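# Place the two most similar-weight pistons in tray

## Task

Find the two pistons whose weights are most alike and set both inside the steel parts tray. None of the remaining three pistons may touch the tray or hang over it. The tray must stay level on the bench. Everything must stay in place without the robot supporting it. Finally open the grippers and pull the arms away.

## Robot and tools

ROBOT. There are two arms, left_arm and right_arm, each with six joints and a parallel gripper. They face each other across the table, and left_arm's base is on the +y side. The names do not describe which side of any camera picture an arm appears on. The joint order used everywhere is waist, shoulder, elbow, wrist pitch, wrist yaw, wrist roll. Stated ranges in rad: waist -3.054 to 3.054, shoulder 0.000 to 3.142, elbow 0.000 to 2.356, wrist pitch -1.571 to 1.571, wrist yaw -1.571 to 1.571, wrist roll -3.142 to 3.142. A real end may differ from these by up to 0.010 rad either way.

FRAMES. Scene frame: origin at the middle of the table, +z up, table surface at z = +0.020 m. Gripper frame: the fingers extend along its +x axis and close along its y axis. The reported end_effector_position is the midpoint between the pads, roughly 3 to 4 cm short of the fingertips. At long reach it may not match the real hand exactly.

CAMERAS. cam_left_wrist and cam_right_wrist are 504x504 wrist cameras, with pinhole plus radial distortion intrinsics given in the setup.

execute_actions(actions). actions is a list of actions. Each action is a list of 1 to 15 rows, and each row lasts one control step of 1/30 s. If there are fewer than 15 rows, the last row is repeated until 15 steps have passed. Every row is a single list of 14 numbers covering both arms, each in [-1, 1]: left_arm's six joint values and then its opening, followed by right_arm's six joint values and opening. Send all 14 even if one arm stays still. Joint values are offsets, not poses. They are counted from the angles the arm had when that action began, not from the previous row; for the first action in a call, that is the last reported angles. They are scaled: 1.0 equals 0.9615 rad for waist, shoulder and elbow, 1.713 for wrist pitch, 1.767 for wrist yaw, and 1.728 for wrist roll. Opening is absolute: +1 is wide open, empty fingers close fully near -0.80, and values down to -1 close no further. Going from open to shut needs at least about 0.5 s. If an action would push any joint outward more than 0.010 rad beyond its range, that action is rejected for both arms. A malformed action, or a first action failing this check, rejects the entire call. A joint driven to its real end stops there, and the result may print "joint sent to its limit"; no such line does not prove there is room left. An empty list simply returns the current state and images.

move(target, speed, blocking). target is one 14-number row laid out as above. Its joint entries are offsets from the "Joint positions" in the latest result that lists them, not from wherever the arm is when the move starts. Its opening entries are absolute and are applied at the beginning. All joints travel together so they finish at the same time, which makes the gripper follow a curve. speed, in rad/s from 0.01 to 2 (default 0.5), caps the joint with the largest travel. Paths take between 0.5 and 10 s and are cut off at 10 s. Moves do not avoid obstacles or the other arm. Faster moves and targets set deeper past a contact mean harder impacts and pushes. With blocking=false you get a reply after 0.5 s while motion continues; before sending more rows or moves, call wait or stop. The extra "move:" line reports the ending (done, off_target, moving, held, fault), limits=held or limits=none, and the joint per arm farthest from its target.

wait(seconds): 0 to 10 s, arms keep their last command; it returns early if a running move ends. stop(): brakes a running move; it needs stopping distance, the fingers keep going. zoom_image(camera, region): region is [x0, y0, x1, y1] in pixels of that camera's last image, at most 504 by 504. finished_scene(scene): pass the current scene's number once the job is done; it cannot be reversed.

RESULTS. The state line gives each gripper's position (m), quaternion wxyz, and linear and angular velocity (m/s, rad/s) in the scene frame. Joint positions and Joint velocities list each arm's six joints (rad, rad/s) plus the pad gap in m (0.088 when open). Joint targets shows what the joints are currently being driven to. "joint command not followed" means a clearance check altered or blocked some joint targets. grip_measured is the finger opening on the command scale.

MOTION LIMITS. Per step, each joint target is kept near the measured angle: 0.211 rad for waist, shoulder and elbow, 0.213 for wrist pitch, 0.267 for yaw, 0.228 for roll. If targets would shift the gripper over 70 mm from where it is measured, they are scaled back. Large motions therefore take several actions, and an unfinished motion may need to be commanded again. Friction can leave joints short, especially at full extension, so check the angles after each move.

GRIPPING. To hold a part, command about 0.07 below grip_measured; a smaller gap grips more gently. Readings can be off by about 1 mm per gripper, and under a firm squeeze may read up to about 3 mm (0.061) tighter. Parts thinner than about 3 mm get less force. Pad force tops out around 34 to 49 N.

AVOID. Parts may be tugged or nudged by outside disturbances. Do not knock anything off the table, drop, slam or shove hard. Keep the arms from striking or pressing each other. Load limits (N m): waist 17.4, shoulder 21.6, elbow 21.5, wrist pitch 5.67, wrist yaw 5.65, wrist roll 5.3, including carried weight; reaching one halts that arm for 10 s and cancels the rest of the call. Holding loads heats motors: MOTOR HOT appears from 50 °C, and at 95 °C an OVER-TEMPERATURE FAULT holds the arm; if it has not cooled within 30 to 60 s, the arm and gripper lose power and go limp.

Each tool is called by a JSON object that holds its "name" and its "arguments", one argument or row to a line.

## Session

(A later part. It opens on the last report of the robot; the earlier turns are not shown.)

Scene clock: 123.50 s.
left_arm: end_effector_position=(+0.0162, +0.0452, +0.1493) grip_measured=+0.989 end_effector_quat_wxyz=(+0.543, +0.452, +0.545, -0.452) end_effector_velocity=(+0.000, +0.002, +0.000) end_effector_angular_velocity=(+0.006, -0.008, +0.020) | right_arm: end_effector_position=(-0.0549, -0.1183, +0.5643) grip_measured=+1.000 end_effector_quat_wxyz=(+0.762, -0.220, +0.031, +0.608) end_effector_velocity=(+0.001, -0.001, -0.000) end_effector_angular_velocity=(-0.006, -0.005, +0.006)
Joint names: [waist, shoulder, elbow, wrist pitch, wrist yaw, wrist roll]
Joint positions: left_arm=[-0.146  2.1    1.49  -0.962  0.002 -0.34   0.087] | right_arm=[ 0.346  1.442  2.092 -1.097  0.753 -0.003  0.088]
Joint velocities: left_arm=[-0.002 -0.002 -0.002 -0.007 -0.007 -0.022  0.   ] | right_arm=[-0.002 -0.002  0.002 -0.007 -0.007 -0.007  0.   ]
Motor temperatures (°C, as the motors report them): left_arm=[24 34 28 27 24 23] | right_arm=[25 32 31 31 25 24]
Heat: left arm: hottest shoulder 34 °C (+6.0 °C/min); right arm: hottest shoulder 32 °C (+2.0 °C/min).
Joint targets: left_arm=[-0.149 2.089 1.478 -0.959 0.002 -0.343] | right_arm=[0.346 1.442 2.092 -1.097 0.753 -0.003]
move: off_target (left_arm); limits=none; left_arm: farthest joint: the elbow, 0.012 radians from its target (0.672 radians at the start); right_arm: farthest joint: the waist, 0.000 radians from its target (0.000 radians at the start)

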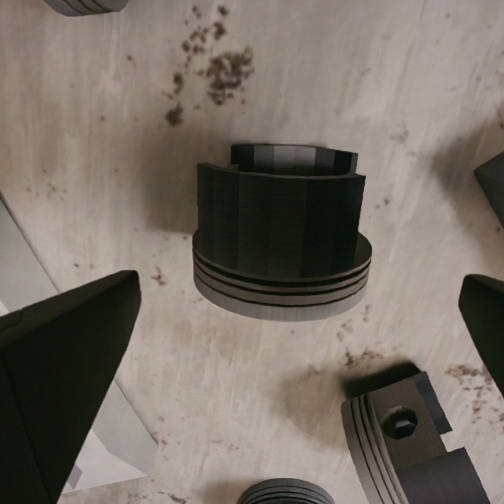

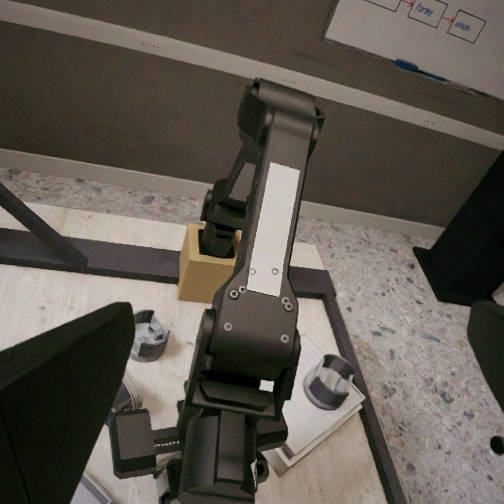

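{"name": "move", "arguments": {
  "target": [0,0.132,-0.2035,0.1796,0,0.0353,1, 0,0,0,0,0,0,1],
  "speed": 0.4
}}

{"name": "execute_actions", "arguments": {
  "actions": [
    [[0,0,0,0,0,0,0.9,0,0,0,0,0,0,1],[0,0,0,0,0,0,0.85,0,0,0,0,0,0,1],[0,0,0,0,0,0,0.8,0,0,0,0,0,0,1],[0,0,0,0,0,0,0.76,0,0,0,0,0,0,1],[0,0,0,0,0,0,0.72,0,0,0,0,0,0,1],[0,0,0,0,0,0,0.68,0,0,0,0,0,0,1],[0,0,0,0,0,0,0.64,0,0,0,0,0,0,1],[0,0,0,0,0,0,0.6,0,0,0,0,0,0,1],[0,0,0,0,0,0,0.57,0,0,0,0,0,0,1],[0,0,0,0,0,0,0.54,0,0,0,0,0,0,1],[0,0,0,0,0,0,0.5,0,0,0,0,0,0,1],[0,0,0,0,0,0,0.47,0,0,0,0,0,0,1]]
  ]
}}

Scene clock: 125.67 s.
left_arm: end_effector_position=(+0.0181, +0.0568, +0.0659) grip_measured=+0.989 end_effector_quat_wxyz=(+0.530, +0.467, +0.531, -0.468) end_effector_velocity=(-0.002, +0.001, -0.000) end_effector_angular_velocity=(+0.008, +0.006, +0.005) | right_arm: end_effector_position=(-0.0549, -0.1183, +0.5643) grip_measured=+1.000 end_effector_quat_wxyz=(+0.762, -0.220, +0.031, +0.608) end_effector_velocity=(-0.000, +0.000, +0.001) end_effector_angular_velocity=(+0.003, -0.000, +0.006)
Joint names: [waist, shoulder, elbow, wrist pitch, wrist yaw, wrist roll]
Joint positions: left_arm=[-0.146  2.218  1.305 -0.657  0.002 -0.282  0.087] | right_arm=[ 0.346  1.442  2.092 -1.097  0.753 -0.003  0.088]
Joint velocities: left_arm=[-0.002  0.002  0.002 -0.007  0.007 -0.007 -0.   ] | right_arm=[-0.002 -0.002 -0.002  0.007 -0.007 -0.007  0.   ]
Motor temperatures (°C, as the motors report them): left_arm=[24 35 28 27 24 23] | right_arm=[25 32 31 31 25 24]
Heat: left arm: hottest shoulder 35 °C (+7.0 °C/min); right arm: hottest shoulder 32 °C (+1.0 °C/min).
Joint targets: left_arm=[-0.146 2.227 1.294 -0.654 0.002 -0.279] | right_arm=[0.346 1.442 2.092 -1.097 0.753 -0.003]
move: done; limits=none; left_arm: farthest joint: the elbow, 0.010 radians from its target (0.195 radians at the start); right_arm: farthest joint: the waist, 0.000 radians from its target (0.000 radians at the start)

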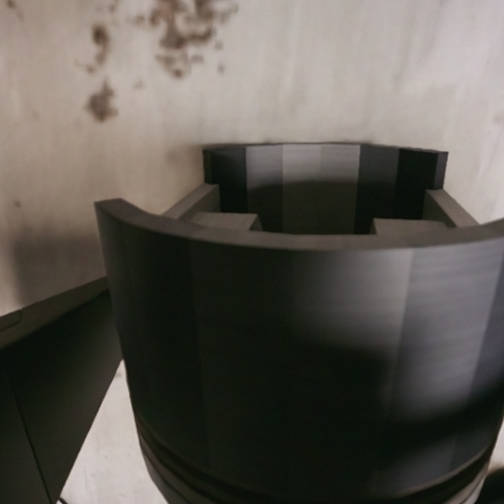

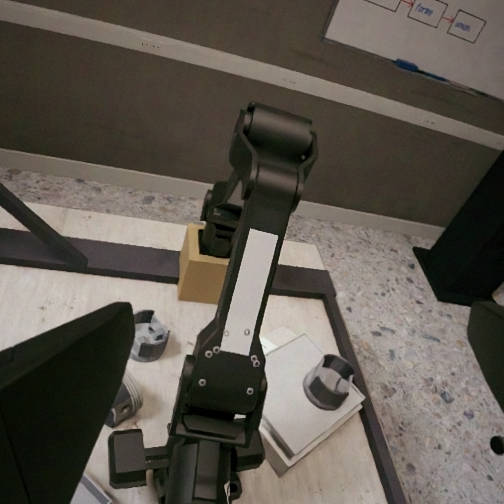

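Scene clock: 126.17 s.
left_arm: end_effector_position=(+0.0181, +0.0568, +0.0659) grip_measured=+0.569 end_effector_quat_wxyz=(+0.530, +0.467, +0.531, -0.468) end_effector_velocity=(-0.002, +0.000, -0.001) end_effector_angular_velocity=(-0.001, +0.008, +0.020) | right_arm: end_effector_position=(-0.0549, -0.1183, +0.5643) grip_measured=+1.000 end_effector_quat_wxyz=(+0.762, -0.220, +0.031, +0.608) end_effector_velocity=(+0.000, -0.001, -0.002) end_effector_angular_velocity=(-0.010, -0.008, +0.006)
Joint names: [waist, shoulder, elbow, wrist pitch, wrist yaw, wrist roll]
Joint positions: left_arm=[-0.146  2.218  1.305 -0.657  0.002 -0.282  0.067] | right_arm=[ 0.346  1.442  2.092 -1.097  0.753 -0.003  0.088]
Joint velocities: left_arm=[-0.002  0.002 -0.002  0.007  0.007 -0.022 -0.   ] | right_arm=[-0.002 -0.002 -0.002 -0.007 -0.007 -0.007  0.   ]
Motor temperatures (°C, as the motors report them): left_arm=[24 35 28 27 24 23] | right_arm=[25 32 31 31 25 24]
Heat: left arm: hottest shoulder 35 °C (+7.1 °C/min); right arm: hottest shoulder 32 °C (+1.0 °C/min).
Joint targets: left_arm=[-0.146 2.218 1.305 -0.657 0.002 -0.282] | right_arm=[0.346 1.442 2.092 -1.097 0.753 -0.003]

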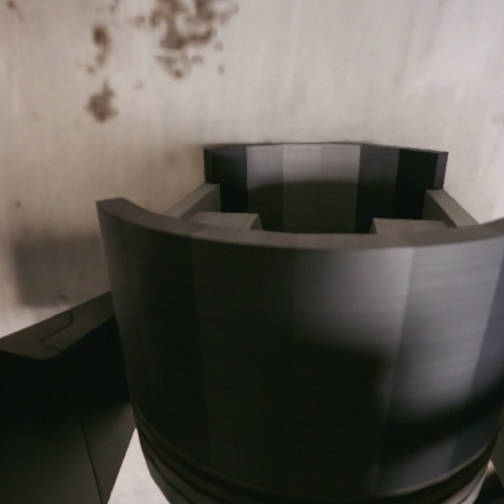

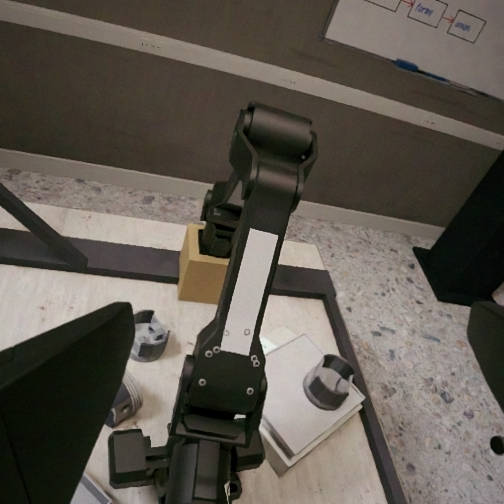

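{"name": "move", "arguments": {
  "target": [0,-0.4857,-0.2642,-0.1267,0,0.405,0.47, 0,0,0,0,0,0,1],
  "speed": 0.8
}}

{"name": "move", "arguments": {
  "target": [0.518,0,0,0,0,0.56,0.47, 0,0,0,0,0,0,1],
  "speed": 1.0
}}

Scene clock: 128.43 s.
left_arm: end_effector_position=(+0.0307, +0.1371, +0.1587) grip_measured=+0.569 end_effector_quat_wxyz=(+0.337, +0.621, +0.341, -0.620) end_effector_velocity=(+0.003, +0.002, +0.000) end_effector_angular_velocity=(+0.004, -0.023, -0.010) | right_arm: end_effector_position=(-0.0549, -0.1183, +0.5643) grip_measured=+1.000 end_effector_quat_wxyz=(+0.762, -0.220, +0.031, +0.608) end_effector_velocity=(-0.002, -0.000, -0.002) end_effector_angular_velocity=(-0.013, -0.002, +0.020)
Joint names: [waist, shoulder, elbow, wrist pitch, wrist yaw, wrist roll]
Joint positions: left_arm=[-0.146  1.764  1.059 -0.871  0.002  0.415  0.067] | right_arm=[ 0.346  1.442  2.092 -1.097  0.753 -0.003  0.088]
Joint velocities: left_arm=[-0.002 -0.002 -0.002 -0.007 -0.022  0.007  0.   ] | right_arm=[-0.002 -0.002 -0.002 -0.007 -0.022 -0.007  0.   ]
Motor temperatures (°C, as the motors report them): left_arm=[24 35 28 27 24 23] | right_arm=[25 31 31 31 25 24]
Heat: left arm: hottest shoulder 35 °C (+7.0 °C/min); right arm: hottest shoulder 31 °C (+0.0 °C/min).
Joint targets: left_arm=[-0.146 1.751 1.051 -0.874 0.002 0.418] | right_arm=[0.346 1.442 2.092 -1.097 0.753 -0.003]
move: off_target (left_arm); limits=none; left_arm: farthest joint: the shoulder, 0.013 radians from its target (0.467 radians at the start); right_arm: farthest joint: the waist, 0.000 radians from its target (0.000 radians at the start)

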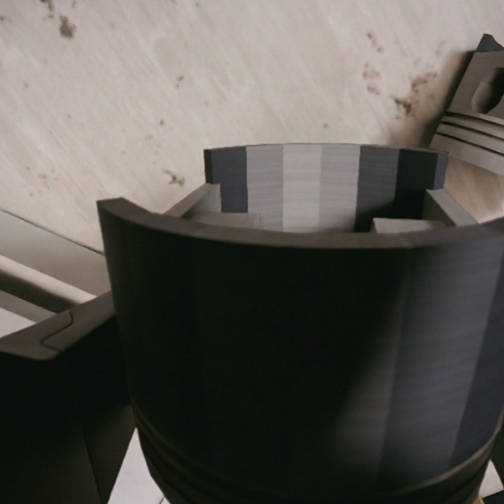

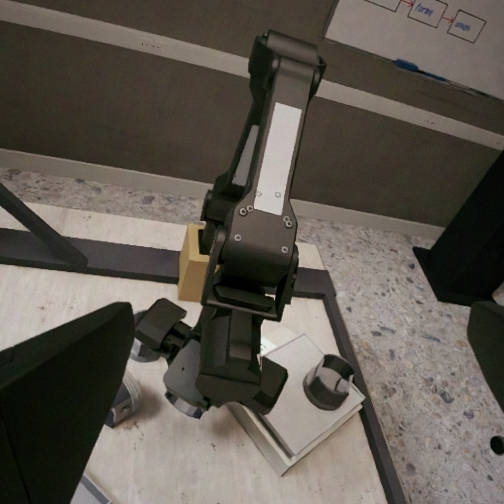

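Scene clock: 130.17 s.
left_arm: end_effector_position=(+0.1748, +0.1502, +0.1587) grip_measured=+0.569 end_effector_quat_wxyz=(+0.184, +0.682, +0.187, -0.683) end_effector_velocity=(+0.000, +0.004, -0.001) end_effector_angular_velocity=(+0.014, -0.003, +0.010) | right_arm: end_effector_position=(-0.0549, -0.1183, +0.5643) grip_measured=+1.000 end_effector_quat_wxyz=(+0.762, -0.220, +0.031, +0.608) end_effector_velocity=(-0.003, -0.001, -0.002) end_effector_angular_velocity=(-0.013, -0.002, +0.025)
Joint names: [waist, shoulder, elbow, wrist pitch, wrist yaw, wrist roll]
Joint positions: left_arm=[ 0.349  1.764  1.059 -0.871  0.002  1.379  0.067] | right_arm=[ 0.346  1.442  2.092 -1.097  0.753 -0.003  0.088]
Joint velocities: left_arm=[ 0.002 -0.002 -0.007 -0.007 -0.007 -0.007 -0.   ] | right_arm=[ 0.002 -0.002 -0.002 -0.007 -0.022 -0.007  0.   ]
Motor temperatures (°C, as the motors report them): left_arm=[24 35 28 27 24 23] | right_arm=[25 31 31 31 25 24]
Heat: left arm: hottest shoulder 35 °C (+7.1 °C/min); right arm: hottest shoulder 31 °C (+0.0 °C/min).
Joint targets: left_arm=[0.352 1.764 1.059 -0.871 0.002 1.382] | right_arm=[0.346 1.442 2.092 -1.097 0.753 -0.003]
move: done; limits=none; left_arm: farthest joint: the wrist roll, 0.004 radians from its target (0.968 radians at the start); right_arm: farthest joint: the waist, 0.000 radians from its target (0.000 radians at the start)

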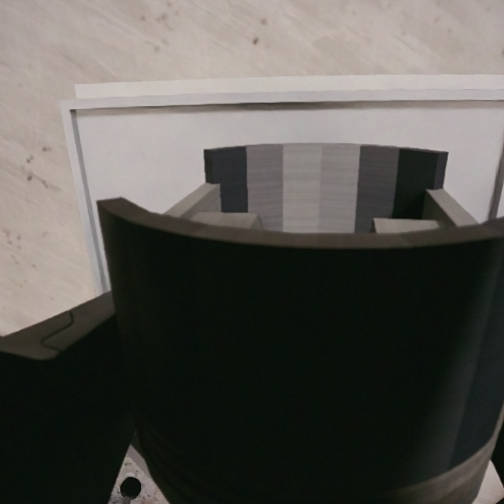

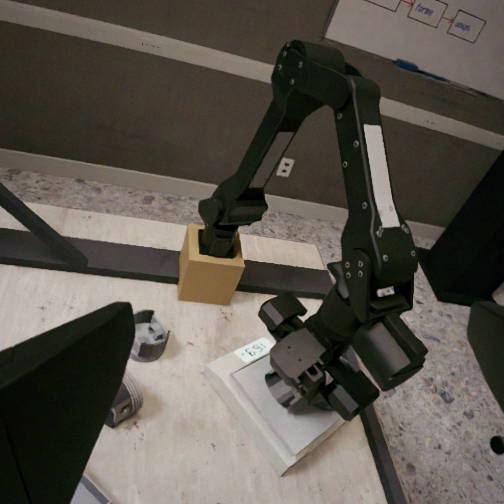

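{"name": "execute_actions", "arguments": {
  "actions": []
}}

Scene clock: 131.53 s.
left_arm: end_effector_position=(+0.1748, +0.1502, +0.1587) grip_measured=+0.569 end_effector_quat_wxyz=(+0.184, +0.682, +0.187, -0.683) end_effector_velocity=(+0.001, +0.002, +0.001) end_effector_angular_velocity=(+0.005, -0.006, +0.024) | right_arm: end_effector_position=(-0.0549, -0.1183, +0.5643) grip_measured=+1.000 end_effector_quat_wxyz=(+0.762, -0.220, +0.031, +0.608) end_effector_velocity=(+0.000, -0.001, -0.002) end_effector_angular_velocity=(-0.010, -0.008, +0.006)
Joint names: [waist, shoulder, elbow, wrist pitch, wrist yaw, wrist roll]
Joint positions: left_arm=[ 0.349  1.764  1.059 -0.871  0.002  1.379  0.067] | right_arm=[ 0.346  1.442  2.092 -1.097  0.753 -0.003  0.088]
Joint velocities: left_arm=[ 0.002 -0.007 -0.002 -0.007 -0.007 -0.022 -0.   ] | right_arm=[-0.002 -0.002 -0.002 -0.007 -0.007 -0.007  0.   ]
Motor temperatures (°C, as the motors report them): left_arm=[24 35 28 27 24 23] | right_arm=[25 31 31 31 25 24]
Heat: left arm: hottest shoulder 35 °C (+7.0 °C/min); right arm: hottest shoulder 31 °C (+0.0 °C/min).
Joint targets: left_arm=[0.352 1.764 1.059 -0.871 0.002 1.382] | right_arm=[0.346 1.442 2.092 -1.097 0.753 -0.003]

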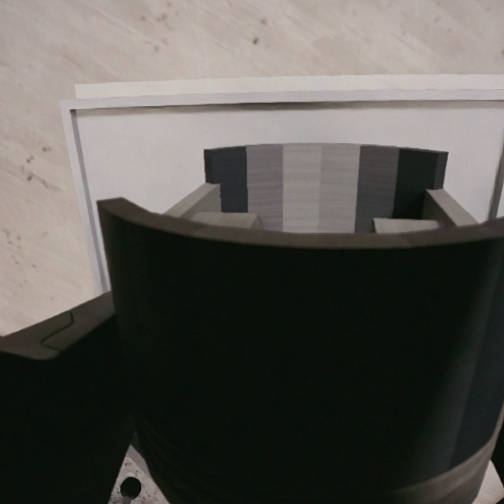

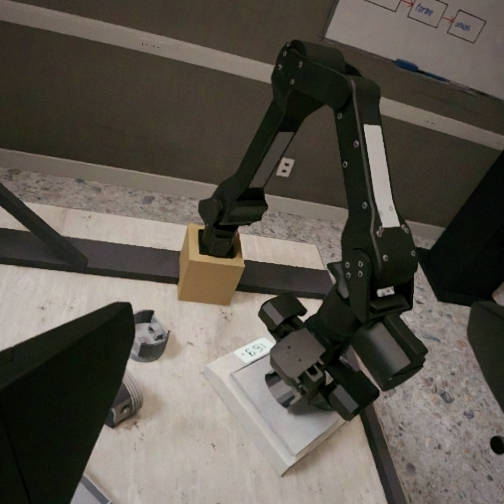

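{"name": "move", "arguments": {
  "target": [0,0.0745,-0.089,0.078,0,0,0.47, 0,0,0,0,0,0,1],
  "speed": 0.15
}}

Scene clock: 132.97 s.
left_arm: end_effector_position=(+0.1734, +0.1540, +0.1254) grip_measured=+0.569 end_effector_quat_wxyz=(+0.179, +0.681, +0.192, -0.683) end_effector_velocity=(-0.002, -0.002, +0.001) end_effector_angular_velocity=(-0.009, -0.011, -0.020) | right_arm: end_effector_position=(-0.0549, -0.1183, +0.5643) grip_measured=+1.000 end_effector_quat_wxyz=(+0.762, -0.220, +0.031, +0.608) end_effector_velocity=(+0.002, +0.000, -0.003) end_effector_angular_velocity=(-0.010, +0.003, -0.003)
Joint names: [waist, shoulder, elbow, wrist pitch, wrist yaw, wrist roll]
Joint positions: left_arm=[ 0.349  1.827  0.985 -0.747  0.002  1.379  0.067] | right_arm=[ 0.346  1.442  2.092 -1.097  0.753 -0.003  0.088]
Joint velocities: left_arm=[-0.012 -0.007 -0.002  0.007 -0.007  0.007 -0.   ] | right_arm=[-0.007 -0.002 -0.007 -0.007 -0.007  0.007  0.   ]
Motor temperatures (°C, as the motors report them): left_arm=[24 34 28 27 24 23] | right_arm=[25 31 31 31 25 24]
Heat: left arm: hottest shoulder 34 °C (+6.1 °C/min); right arm: hottest shoulder 31 °C (+0.0 °C/min).
Joint targets: left_arm=[0.349 1.836 0.974 -0.738 0.002 1.379] | right_arm=[0.346 1.442 2.092 -1.097 0.753 -0.003]
move: off_target (left_arm); limits=none; left_arm: farthest joint: the elbow, 0.012 radians from its target (0.086 radians at the start); right_arm: farthest joint: the waist, 0.000 radians from its target (0.000 radians at the start)

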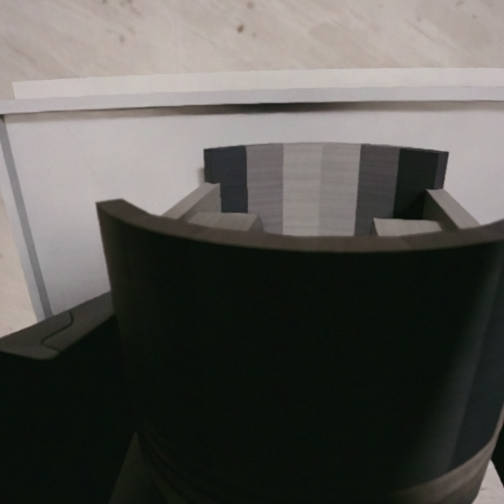

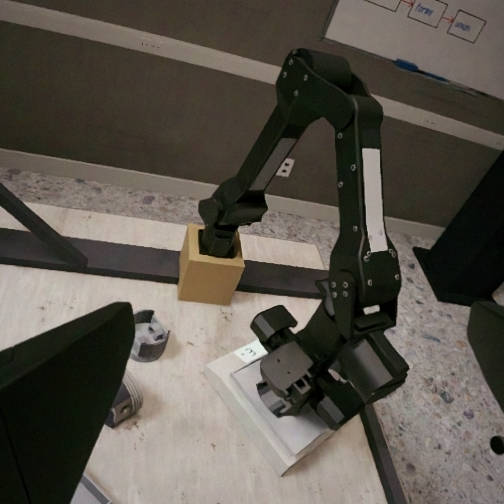

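{"name": "execute_actions", "arguments": {
  "actions": [
    [[0,0,0,0,0,0,0.55,0,0,0,0,0,0,1],[0,0,0,0,0,0,0.6,0,0,0,0,0,0,1],[0,0,0,0,0,0,0.65,0,0,0,0,0,0,1],[0,0,0,0,0,0,0.7,0,0,0,0,0,0,1],[0,0,0,0,0,0,0.75,0,0,0,0,0,0,1],[0,0,0,0,0,0,0.8,0,0,0,0,0,0,1],[0,0,0,0,0,0,0.85,0,0,0,0,0,0,1]]
  ]
}}

{"name": "move", "arguments": {
  "target": [0,-0.07,0.085,-0.075,0,0,0.85, 0,0,0,0,0,0,1],
  "speed": 0.3
}}

{"name": "zoom_image", "arguments": {
  "camera": "cam_right_wrist",
  "region": [215, 320, 295, 380]
}}

Scene clock: 133.93 s.
left_arm: end_effector_position=(+0.1734, +0.1541, +0.1253) grip_measured=+0.835 end_effector_quat_wxyz=(+0.179, +0.681, +0.192, -0.683) end_effector_velocity=(-0.000, +0.002, +0.000) end_effector_angular_velocity=(+0.009, -0.004, -0.010) | right_arm: end_effector_position=(-0.0549, -0.1183, +0.5643) grip_measured=+1.000 end_effector_quat_wxyz=(+0.762, -0.220, +0.031, +0.608) end_effector_velocity=(+0.002, -0.004, -0.004) end_effector_angular_velocity=(-0.028, -0.025, -0.002)
Joint names: [waist, shoulder, elbow, wrist pitch, wrist yaw, wrist roll]
Joint positions: left_arm=[ 0.349  1.827  0.985 -0.747  0.002  1.379  0.08 ] | right_arm=[ 0.346  1.442  2.092 -1.097  0.753 -0.003  0.088]
Joint velocities: left_arm=[-0.002 -0.002 -0.002 -0.007 -0.007  0.007  0.005] | right_arm=[ 0.002 -0.002  0.002 -0.037  0.007 -0.007  0.   ]
Motor temperatures (°C, as the motors report them): left_arm=[24 34 28 27 24 23] | right_arm=[25 31 31 31 25 24]
Heat: left arm: hottest shoulder 34 °C (+6.1 °C/min); right arm: hottest shoulder 31 °C (+0.0 °C/min).
Joint targets: left_arm=[0.349 1.827 0.985 -0.747 0.002 1.379] | right_arm=[0.346 1.442 2.092 -1.097 0.753 -0.003]

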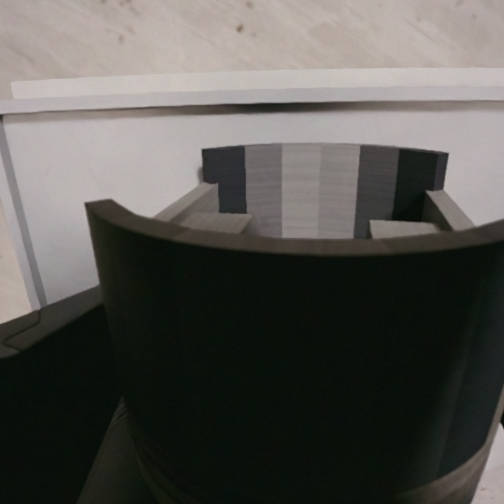

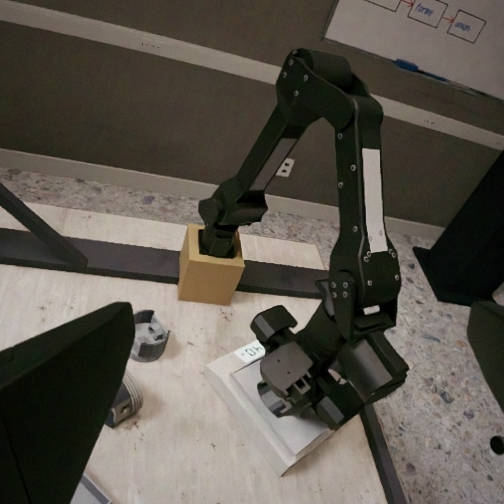

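Scene clock: 134.90 s.
left_arm: end_effector_position=(+0.1741, +0.1521, +0.1566) grip_measured=+0.847 end_effector_quat_wxyz=(+0.180, +0.681, +0.191, -0.683) end_effector_velocity=(-0.002, +0.001, +0.000) end_effector_angular_velocity=(+0.005, +0.009, +0.005) | right_arm: end_effector_position=(-0.0549, -0.1183, +0.5643) grip_measured=+1.000 end_effector_quat_wxyz=(+0.762, -0.220, +0.031, +0.608) end_effector_velocity=(+0.000, -0.001, -0.002) end_effector_angular_velocity=(-0.010, -0.008, +0.006)
Joint names: [waist, shoulder, elbow, wrist pitch, wrist yaw, wrist roll]
Joint positions: left_arm=[ 0.349  1.768  1.055 -0.872  0.002  1.379  0.08 ] | right_arm=[ 0.346  1.442  2.092 -1.097  0.753 -0.003  0.088]
Joint velocities: left_arm=[-0.002 -0.002 -0.002 -0.007  0.007 -0.007  0.   ] | right_arm=[-0.002 -0.002 -0.002 -0.007 -0.007 -0.007  0.   ]
Motor temperatures (°C, as the motors report them): left_arm=[24 34 28 27 24 23] | right_arm=[25 31 31 31 25 24]
Heat: left arm: hottest shoulder 34 °C (+6.1 °C/min); right arm: hottest shoulder 31 °C (+0.0 °C/min).
Joint targets: left_arm=[0.349 1.760 1.067 -0.875 0.002 1.379] | right_arm=[0.346 1.442 2.092 -1.097 0.753 -0.003]
move: off_target (left_arm); limits=none; left_arm: farthest joint: the elbow, 0.012 radians from its target (0.082 radians at the start); right_arm: farthest joint: the waist, 0.000 radians from its target (0.000 radians at the start)

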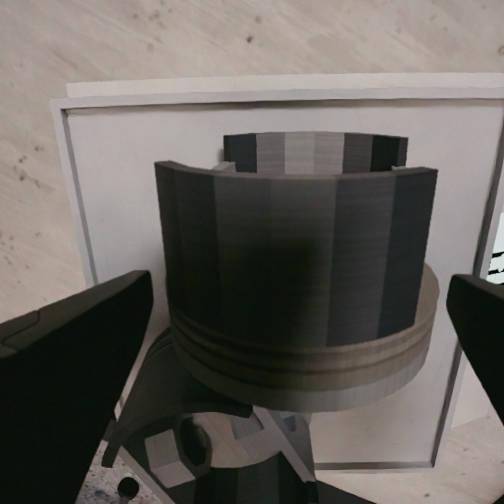

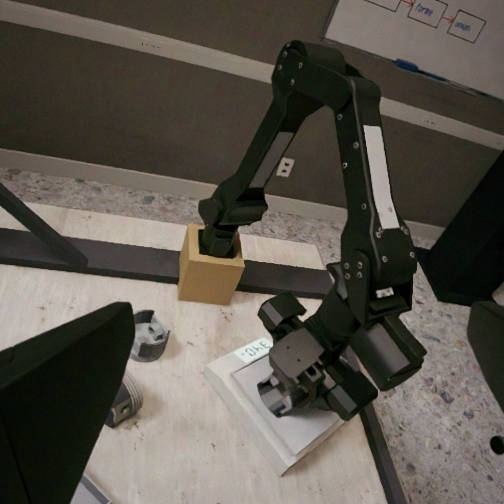

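Region (215, 320, 295, 380) of cam_right_wrist's 504x504 image, scaled by 6.300, with more detail than that image has; it fills the top 378 rows of this view, and the rest is white.

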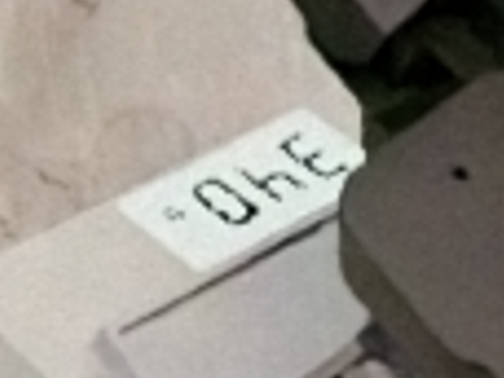

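{"name": "move", "arguments": {
  "target": [0,0.070,-0.085,0.076,0,0,0.85, 0,0,0,0,0,0,1],
  "speed": 0.25
}}

{"name": "execute_actions", "arguments": {
  "actions": [
    [[0,0,0,0,0,0,0.8,0,0,0,0,0,0,1],[0,0,0,0,0,0,0.75,0,0,0,0,0,0,1],[0,0,0,0,0,0,0.7,0,0,0,0,0,0,1],[0,0,0,0,0,0,0.66,0,0,0,0,0,0,1],[0,0,0,0,0,0,0.63,0,0,0,0,0,0,1],[0,0,0,0,0,0,0.6,0,0,0,0,0,0,1],[0,0,0,0,0,0,0.57,0,0,0,0,0,0,1],[0,0,0,0,0,0,0.54,0,0,0,0,0,0,1],[0,0,0,0,0,0,0.51,0,0,0,0,0,0,1],[0,0,0,0,0,0,0.47,0,0,0,0,0,0,1]]
  ]
}}

Scene clock: 136.47 s.
left_arm: end_effector_position=(+0.1734, +0.1540, +0.1251) grip_measured=+0.847 end_effector_quat_wxyz=(+0.179, +0.681, +0.191, -0.683) end_effector_velocity=(-0.001, +0.003, -0.001) end_effector_angular_velocity=(+0.014, -0.003, +0.019) | right_arm: end_effector_position=(-0.0549, -0.1183, +0.5643) grip_measured=+1.000 end_effector_quat_wxyz=(+0.762, -0.220, +0.031, +0.608) end_effector_velocity=(+0.001, -0.002, -0.000) end_effector_angular_velocity=(-0.006, -0.005, +0.006)
Joint names: [waist, shoulder, elbow, wrist pitch, wrist yaw, wrist roll]
Joint positions: left_arm=[ 0.349  1.827  0.984 -0.745  0.002  1.379  0.08 ] | right_arm=[ 0.346  1.442  2.092 -1.097  0.753 -0.003  0.088]
Joint velocities: left_arm=[-0.002  0.002 -0.002 -0.007 -0.007 -0.022 -0.   ] | right_arm=[-0.002 -0.007 -0.002 -0.007 -0.007 -0.007  0.   ]
Motor temperatures (°C, as the motors report them): left_arm=[24 34 28 27 24 23] | right_arm=[25 31 31 31 25 24]
Heat: left arm: hottest shoulder 34 °C (+6.0 °C/min); right arm: hottest shoulder 31 °C (+0.0 °C/min).
Joint targets: left_arm=[0.349 1.835 0.973 -0.742 0.002 1.379] | right_arm=[0.346 1.442 2.092 -1.097 0.753 -0.003]
move: off_target (left_arm); limits=none; left_arm: farthest joint: the elbow, 0.011 radians from its target (0.082 radians at the start); right_arm: farthest joint: the waist, 0.000 radians from its target (0.000 radians at the start)

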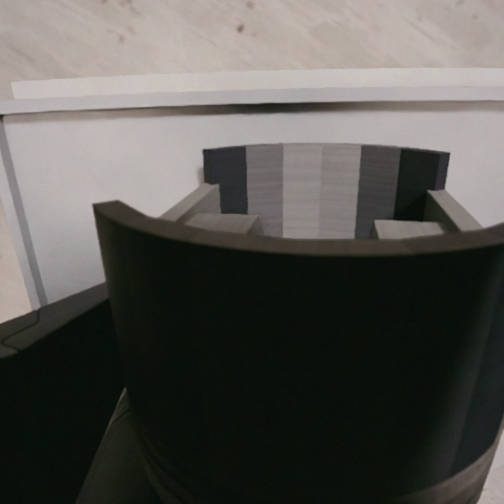

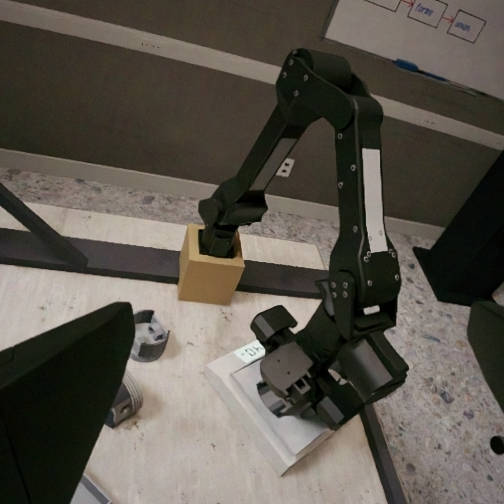

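Scene clock: 136.97 s.
left_arm: end_effector_position=(+0.1734, +0.1540, +0.1251) grip_measured=+0.566 end_effector_quat_wxyz=(+0.179, +0.681, +0.191, -0.683) end_effector_velocity=(+0.000, +0.002, +0.000) end_effector_angular_velocity=(+0.014, -0.018, -0.000) | right_arm: end_effector_position=(-0.0549, -0.1183, +0.5643) grip_measured=+1.000 end_effector_quat_wxyz=(+0.762, -0.220, +0.031, +0.608) end_effector_velocity=(+0.001, -0.002, -0.004) end_effector_angular_velocity=(-0.026, -0.028, +0.011)
Joint names: [waist, shoulder, elbow, wrist pitch, wrist yaw, wrist roll]
Joint positions: left_arm=[ 0.349  1.827  0.984 -0.745  0.002  1.379  0.067] | right_arm=[ 0.346  1.442  2.092 -1.097  0.753 -0.003  0.088]
Joint velocities: left_arm=[-0.007 -0.002 -0.002 -0.007 -0.022 -0.007 -0.   ] | right_arm=[-0.002 -0.002 -0.002 -0.022 -0.007 -0.022  0.   ]
Motor temperatures (°C, as the motors report them): left_arm=[24 34 28 27 24 23] | right_arm=[25 31 31 31 25 24]
Heat: left arm: hottest shoulder 34 °C (+6.1 °C/min); right arm: hottest shoulder 31 °C (+0.0 °C/min).
Joint targets: left_arm=[0.349 1.827 0.984 -0.745 0.002 1.379] | right_arm=[0.346 1.442 2.092 -1.097 0.753 -0.003]

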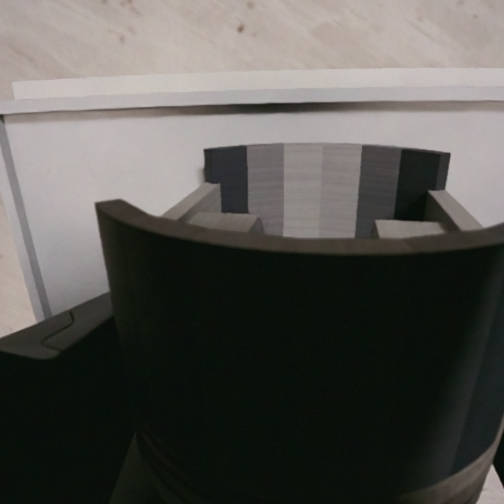

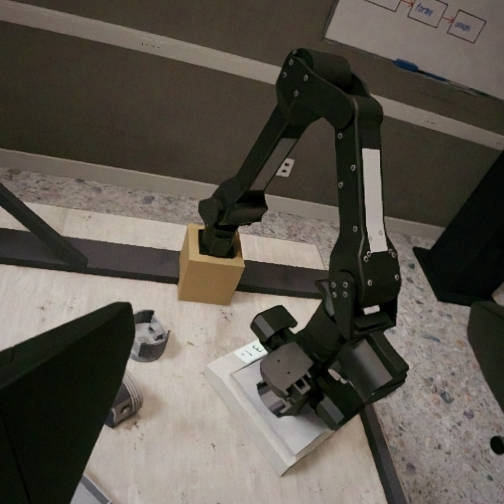

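{"name": "move", "arguments": {
  "target": [0,-0.095,0.115,-0.095,0,0,0.47, 0,0,0,-0.27,-0.426,0,1],
  "speed": 0.7
}}

Scene clock: 139.37 s.
left_arm: end_effector_position=(+0.1748, +0.1501, +0.1674) grip_measured=+0.566 end_effector_quat_wxyz=(+0.184, +0.682, +0.187, -0.683) end_effector_velocity=(+0.001, -0.001, +0.000) end_effector_angular_velocity=(-0.004, -0.009, +0.005) | right_arm: end_effector_position=(-0.1304, -0.1918, +0.4692) grip_measured=+1.000 end_effector_quat_wxyz=(+0.449, -0.381, +0.216, +0.779) end_effector_velocity=(+0.004, -0.000, +0.000) end_effector_angular_velocity=(+0.012, -0.026, +0.017)
Joint names: [waist, shoulder, elbow, wrist pitch, wrist yaw, wrist roll]
Joint positions: left_arm=[ 0.349  1.749  1.079 -0.905  0.002  1.379  0.067] | right_arm=[ 0.346  1.442  2.092 -1.557  0.005 -0.003  0.088]
Joint velocities: left_arm=[-0.002 -0.002 -0.002  0.007 -0.007 -0.007 -0.   ] | right_arm=[-0.007 -0.002  0.002 -0.007  0.007 -0.037  0.   ]
Motor temperatures (°C, as the motors report them): left_arm=[24 34 28 27 24 23] | right_arm=[25 30 31 32 25 24]
Heat: left arm: hottest shoulder 34 °C (+6.0 °C/min); right arm: hottest wrist pitch 32 °C (+0.0 °C/min).
Joint targets: left_arm=[0.349 1.736 1.095 -0.908 0.002 1.379] | right_arm=[0.346 1.442 2.092 -1.560 0.001 -0.003]
move: off_target (left_arm); limits=none; left_arm: farthest joint: the elbow, 0.016 radians from its target (0.110 radians at the start); right_arm: farthest joint: the wrist yaw, 0.005 radians from its target (0.753 radians at the start)

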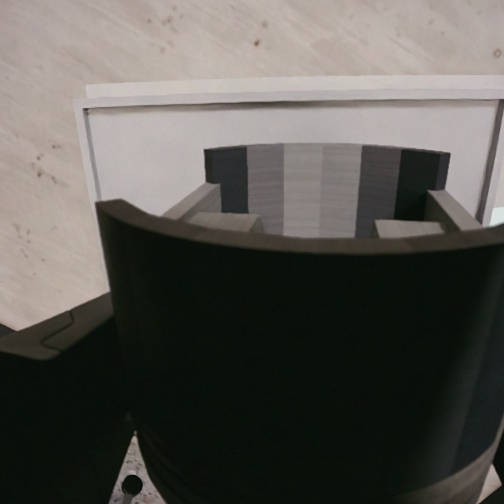

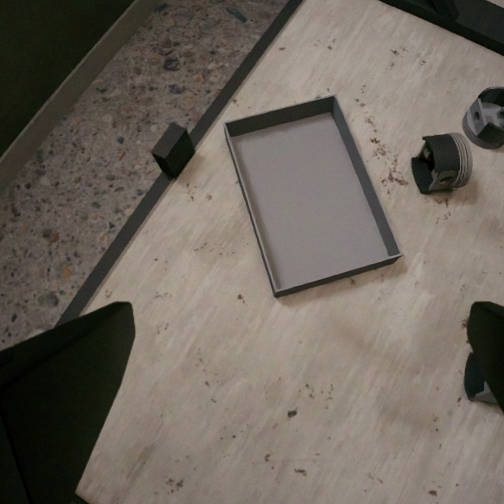

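{"name": "move", "arguments": {
  "target": [-0.900,0.680,0.958,-0.152,0,-0.664,0.47, 0,0,0,0,0,0,1],
  "speed": 0.7
}}

Scene clock: 144.50 s.
left_arm: end_effector_position=(-0.1554, +0.0299, +0.1484) grip_measured=+0.566 end_effector_quat_wxyz=(+0.277, +0.651, +0.280, -0.649) end_effector_velocity=(-0.001, +0.002, -0.000) end_effector_angular_velocity=(+0.003, -0.010, -0.000) | right_arm: end_effector_position=(-0.1303, -0.1919, +0.4691) grip_measured=+1.000 end_effector_quat_wxyz=(+0.449, -0.381, +0.216, +0.779) end_effector_velocity=(+0.001, -0.002, -0.001) end_effector_angular_velocity=(-0.011, +0.005, -0.004)
Joint names: [waist, shoulder, elbow, wrist pitch, wrist yaw, wrist roll]
Joint positions: left_arm=[-0.517  2.396  1.983 -1.162  0.002  0.235  0.067] | right_arm=[ 0.346  1.442  2.092 -1.557  0.005 -0.003  0.088]
Joint velocities: left_arm=[-0.007  0.002  0.002 -0.007 -0.007 -0.007 -0.   ] | right_arm=[-0.002 -0.002 -0.002 -0.007 -0.007  0.007  0.   ]
Motor temperatures (°C, as the motors report them): left_arm=[24 34 28 27 24 23] | right_arm=[25 30 31 31 25 24]
Heat: left arm: hottest shoulder 34 °C (+5.0 °C/min); right arm: hottest elbow 31 °C (-1.0 °C/min).
Joint targets: left_arm=[-0.516 2.402 2.000 -1.165 0.002 0.232] | right_arm=[0.346 1.442 2.092 -1.557 0.005 -0.003]
move: off_target (left_arm); limits=none; left_arm: farthest joint: the elbow, 0.018 radians from its target (0.921 radians at the start); right_arm: farthest joint: the waist, 0.000 radians from its target (0.000 radians at the start)

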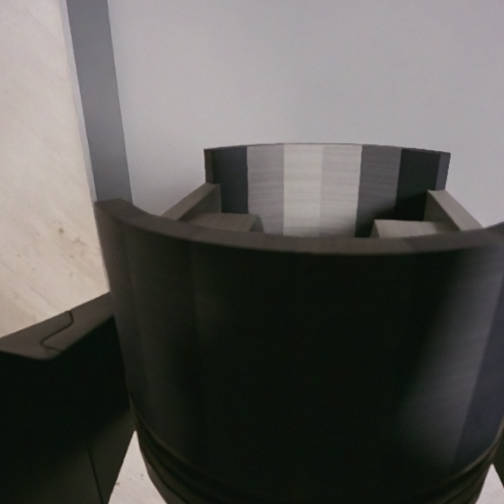

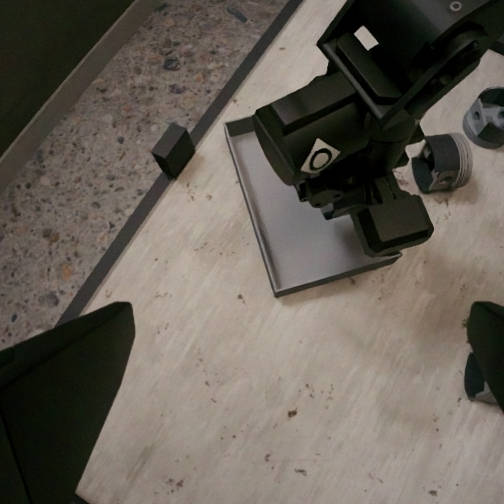

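{"name": "zoom_image", "arguments": {
  "camera": "cam_right_wrist",
  "region": [240, 100, 480, 310]
}}

Region (240, 100, 480, 310) of cam_right_wrist's 504x504 image, scaled by 2.100, with more detail than that image has; it fills the top 441 rows of this view, and the rest is white.

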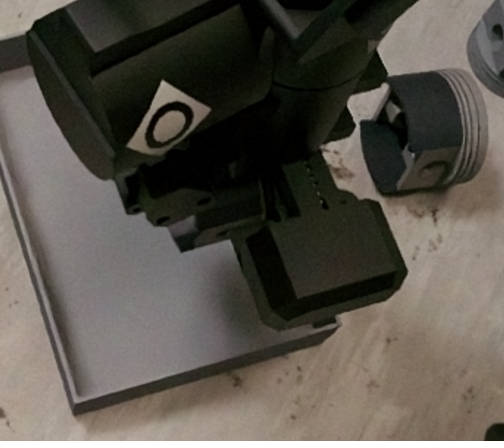

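{"name": "move", "arguments": {
  "target": [0,0.131,-0.106,0.1267,0,0,0.47, 0,0,0,0,0,0,1],
  "speed": 0.2
}}

Scene clock: 147.60 s.
left_arm: end_effector_position=(-0.1581, +0.0253, +0.0722) grip_measured=+0.566 end_effector_quat_wxyz=(+0.277, +0.651, +0.280, -0.649) end_effector_velocity=(+0.002, +0.004, -0.003) end_effector_angular_velocity=(+0.011, -0.015, +0.020) | right_arm: end_effector_position=(-0.1303, -0.1919, +0.4691) grip_measured=+1.000 end_effector_quat_wxyz=(+0.449, -0.381, +0.216, +0.779) end_effector_velocity=(-0.001, +0.000, +0.001) end_effector_angular_velocity=(+0.001, +0.013, -0.004)
Joint names: [waist, shoulder, elbow, wrist pitch, wrist yaw, wrist roll]
Joint positions: left_arm=[-0.517  2.516  1.889 -0.948  0.002  0.235  0.067] | right_arm=[ 0.346  1.442  2.092 -1.557  0.005 -0.003  0.088]
Joint velocities: left_arm=[-0.002  0.002 -0.007 -0.007 -0.007 -0.022 -0.   ] | right_arm=[-0.002 -0.002 -0.002  0.007 -0.007  0.007  0.   ]
Motor temperatures (°C, as the motors report them): left_arm=[24 35 28 27 24 23] | right_arm=[25 30 31 31 25 24]
Heat: left arm: hottest shoulder 35 °C (+6.0 °C/min); right arm: hottest elbow 31 °C (-1.0 °C/min).
Joint targets: left_arm=[-0.517 2.522 1.881 -0.945 0.002 0.235] | right_arm=[0.346 1.442 2.092 -1.557 0.005 -0.003]
move: done; limits=none; left_arm: farthest joint: the elbow, 0.008 radians from its target (0.101 radians at the start); right_arm: farthest joint: the waist, 0.000 radians from its target (0.000 radians at the start)

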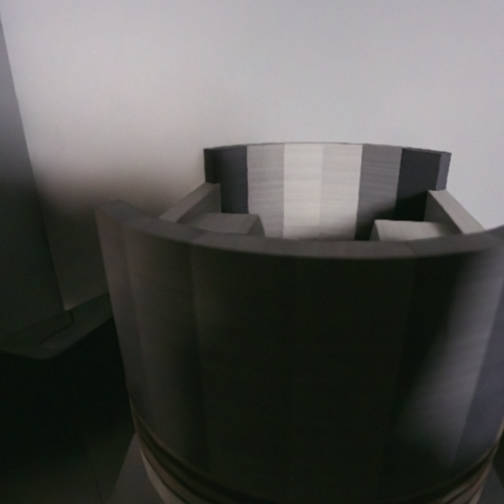

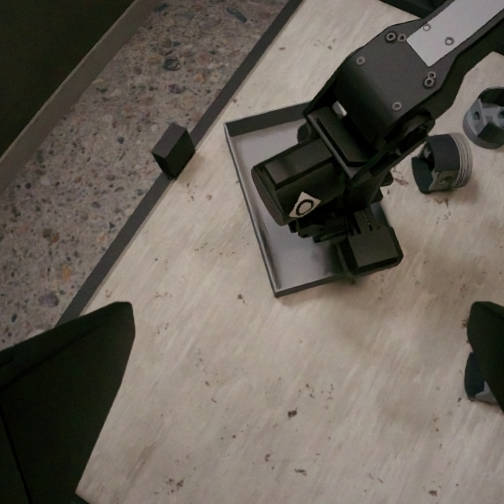

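{"name": "execute_actions", "arguments": {
  "actions": [
    [[0,0.007,0,0,0,0,0.47,0,0,0,0,0,0,1],[0,0.009,0,0,0,0,0.47,0,0,0,0,0,0,1],[0,0.011,0,0.002,0,0,0.47,0,0,0,0,0,0,1],[0,0.013,0,0.004,0,0,0.47,0,0,0,0,0,0,1],[0,0.014,0,0.005,0,0,0.47,0,0,0,0,0,0,1]],
    [[0,0,0,0,0,0,0.55,0,0,0,0,0,0,1],[0,0,0,0,0,0,0.6,0,0,0,0,0,0,1],[0,0,0,0,0,0,0.65,0,0,0,0,0,0,1],[0,0,0,0,0,0,0.7,0,0,0,0,0,0,1],[0,0,0,0,0,0,0.75,0,0,0,0,0,0,1],[0,0,0,0,0,0,0.8,0,0,0,0,0,0,1],[0,0,0,0,0,0,0.85,0,0,0,0,0,0,1]]
  ]
}}

Scene clock: 149.13 s.
left_arm: end_effector_position=(-0.1580, +0.0253, +0.0717) grip_measured=+0.835 end_effector_quat_wxyz=(+0.277, +0.651, +0.280, -0.649) end_effector_velocity=(+0.001, +0.002, -0.002) end_effector_angular_velocity=(+0.007, -0.013, +0.005) | right_arm: end_effector_position=(-0.1303, -0.1919, +0.4691) grip_measured=+1.000 end_effector_quat_wxyz=(+0.449, -0.381, +0.216, +0.779) end_effector_velocity=(-0.003, -0.001, +0.001) end_effector_angular_velocity=(-0.000, +0.015, +0.017)
Joint names: [waist, shoulder, elbow, wrist pitch, wrist yaw, wrist roll]
Joint positions: left_arm=[-0.517  2.517  1.889 -0.948  0.002  0.235  0.08 ] | right_arm=[ 0.346  1.442  2.092 -1.557  0.005 -0.003  0.088]
Joint velocities: left_arm=[-0.002  0.002 -0.002 -0.007 -0.007 -0.007  0.006] | right_arm=[-0.002 -0.002 -0.002  0.007 -0.022 -0.007  0.   ]
Motor temperatures (°C, as the motors report them): left_arm=[24 35 28 27 24 23] | right_arm=[25 30 31 31 25 24]
Heat: left arm: hottest shoulder 35 °C (+6.1 °C/min); right arm: hottest elbow 31 °C (-1.0 °C/min).
Joint targets: left_arm=[-0.517 2.517 1.889 -0.948 0.002 0.235] | right_arm=[0.346 1.442 2.092 -1.557 0.005 -0.003]

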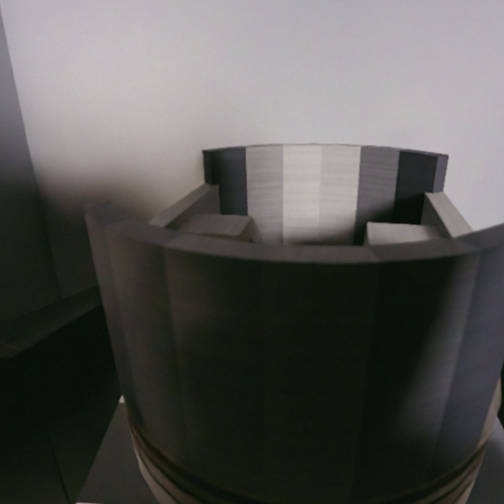

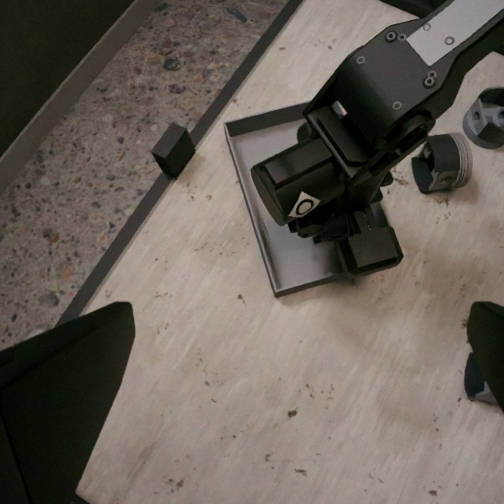

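{"name": "move", "arguments": {
  "target": [0,-0.135,0.12,-0.126,0,0,0.85, 0,0,0,0,0,0,1],
  "speed": 0.4
}}

{"name": "move", "arguments": {
  "target": [1.0,-0.635,-0.775,0.078,0,-0.138,1, 0,0,0,0,0,0,1],
  "speed": 0.8
}}

Scene clock: 150.83 s.
left_arm: end_effector_position=(-0.1570, +0.0271, +0.1512) grip_measured=+0.847 end_effector_quat_wxyz=(+0.279, +0.647, +0.277, -0.653) end_effector_velocity=(+0.002, +0.008, +0.000) end_effector_angular_velocity=(+0.028, -0.025, +0.000) | right_arm: end_effector_position=(-0.1303, -0.1919, +0.4691) grip_measured=+1.000 end_effector_quat_wxyz=(+0.449, -0.381, +0.216, +0.779) end_effector_velocity=(+0.001, -0.002, -0.001) end_effector_angular_velocity=(-0.007, -0.003, +0.008)
Joint names: [waist, shoulder, elbow, wrist pitch, wrist yaw, wrist roll]
Joint positions: left_arm=[-0.517  2.396  1.994 -1.161  0.002  0.235  0.08 ] | right_arm=[ 0.346  1.442  2.092 -1.557  0.005 -0.003  0.088]
Joint velocities: left_arm=[-0.007 -0.002 -0.002 -0.037 -0.007 -0.007 -0.   ] | right_arm=[-0.002 -0.002 -0.002 -0.007 -0.007 -0.007  0.   ]
Motor temperatures (°C, as the motors report them): left_arm=[24 36 29 27 24 23] | right_arm=[25 30 31 31 25 24]
Heat: left arm: hottest shoulder 36 °C (+7.1 °C/min); right arm: hottest elbow 31 °C (-1.0 °C/min).
Joint targets: left_arm=[-0.517 2.387 2.004 -1.164 0.002 0.235] | right_arm=[0.346 1.442 2.092 -1.557 0.005 -0.003]
move: off_target (left_arm); limits=none; left_arm: farthest joint: the elbow, 0.011 radians from its target (0.115 radians at the start); right_arm: farthest joint: the waist, 0.000 radians from its target (0.000 radians at the start)

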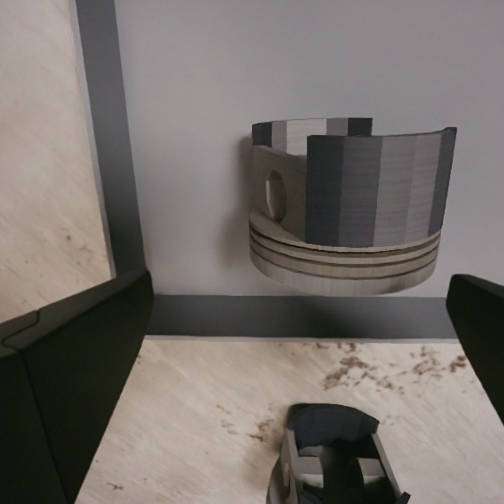

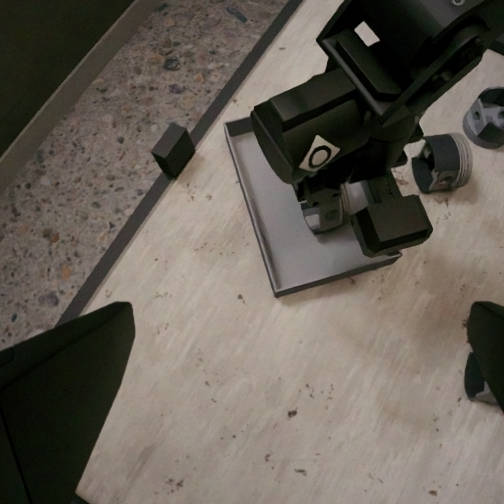

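Scene clock: 152.70 s.
left_arm: end_effector_position=(+0.2112, +0.1362, +0.1972) grip_measured=+0.989 end_effector_quat_wxyz=(+0.597, +0.379, +0.594, -0.383) end_effector_velocity=(-0.001, +0.007, +0.000) end_effector_angular_velocity=(+0.023, +0.003, +0.024) | right_arm: end_effector_position=(-0.1303, -0.1919, +0.4691) grip_measured=+1.000 end_effector_quat_wxyz=(+0.449, -0.381, +0.216, +0.779) end_effector_velocity=(-0.002, -0.002, -0.002) end_effector_angular_velocity=(-0.022, +0.013, +0.005)
Joint names: [waist, shoulder, elbow, wrist pitch, wrist yaw, wrist roll]
Joint positions: left_arm=[ 0.441  1.795  1.261 -1.03   0.002 -0.     0.087] | right_arm=[ 0.346  1.442  2.092 -1.557  0.005 -0.003  0.088]
Joint velocities: left_arm=[ 0.002 -0.007 -0.007 -0.022 -0.007 -0.022 -0.   ] | right_arm=[-0.002  0.002 -0.002 -0.007 -0.022  0.007  0.   ]
Motor temperatures (°C, as the motors report them): left_arm=[24 36 28 27 24 23] | right_arm=[25 29 31 31 25 24]
Heat: left arm: hottest shoulder 36 °C (+7.0 °C/min); right arm: hottest elbow 31 °C (-1.0 °C/min).
Joint targets: left_arm=[0.444 1.785 1.249 -1.027 0.002 -0.004] | right_arm=[0.346 1.442 2.092 -1.557 0.005 -0.003]
move: off_target (left_arm); limits=none; left_arm: farthest joint: the elbow, 0.012 radians from its target (0.745 radians at the start); right_arm: farthest joint: the waist, 0.000 radians from its target (0.000 radians at the start)

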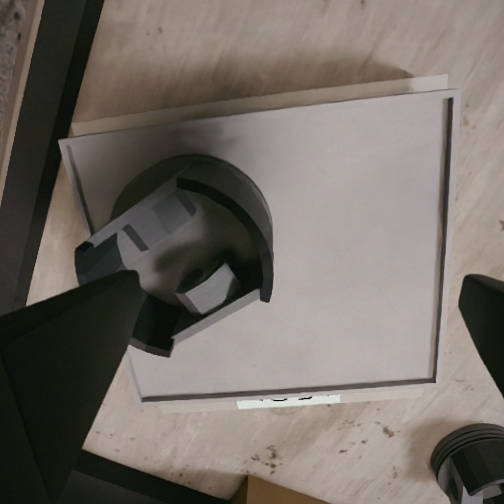

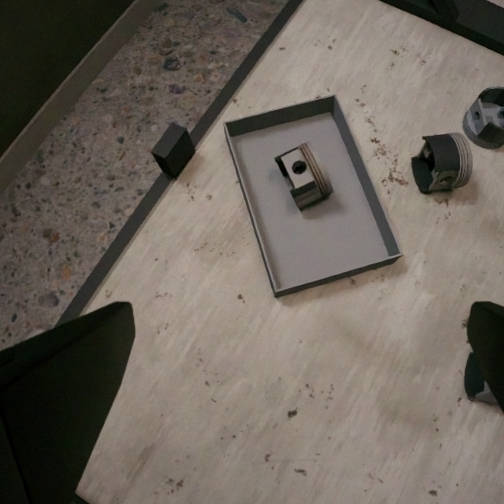

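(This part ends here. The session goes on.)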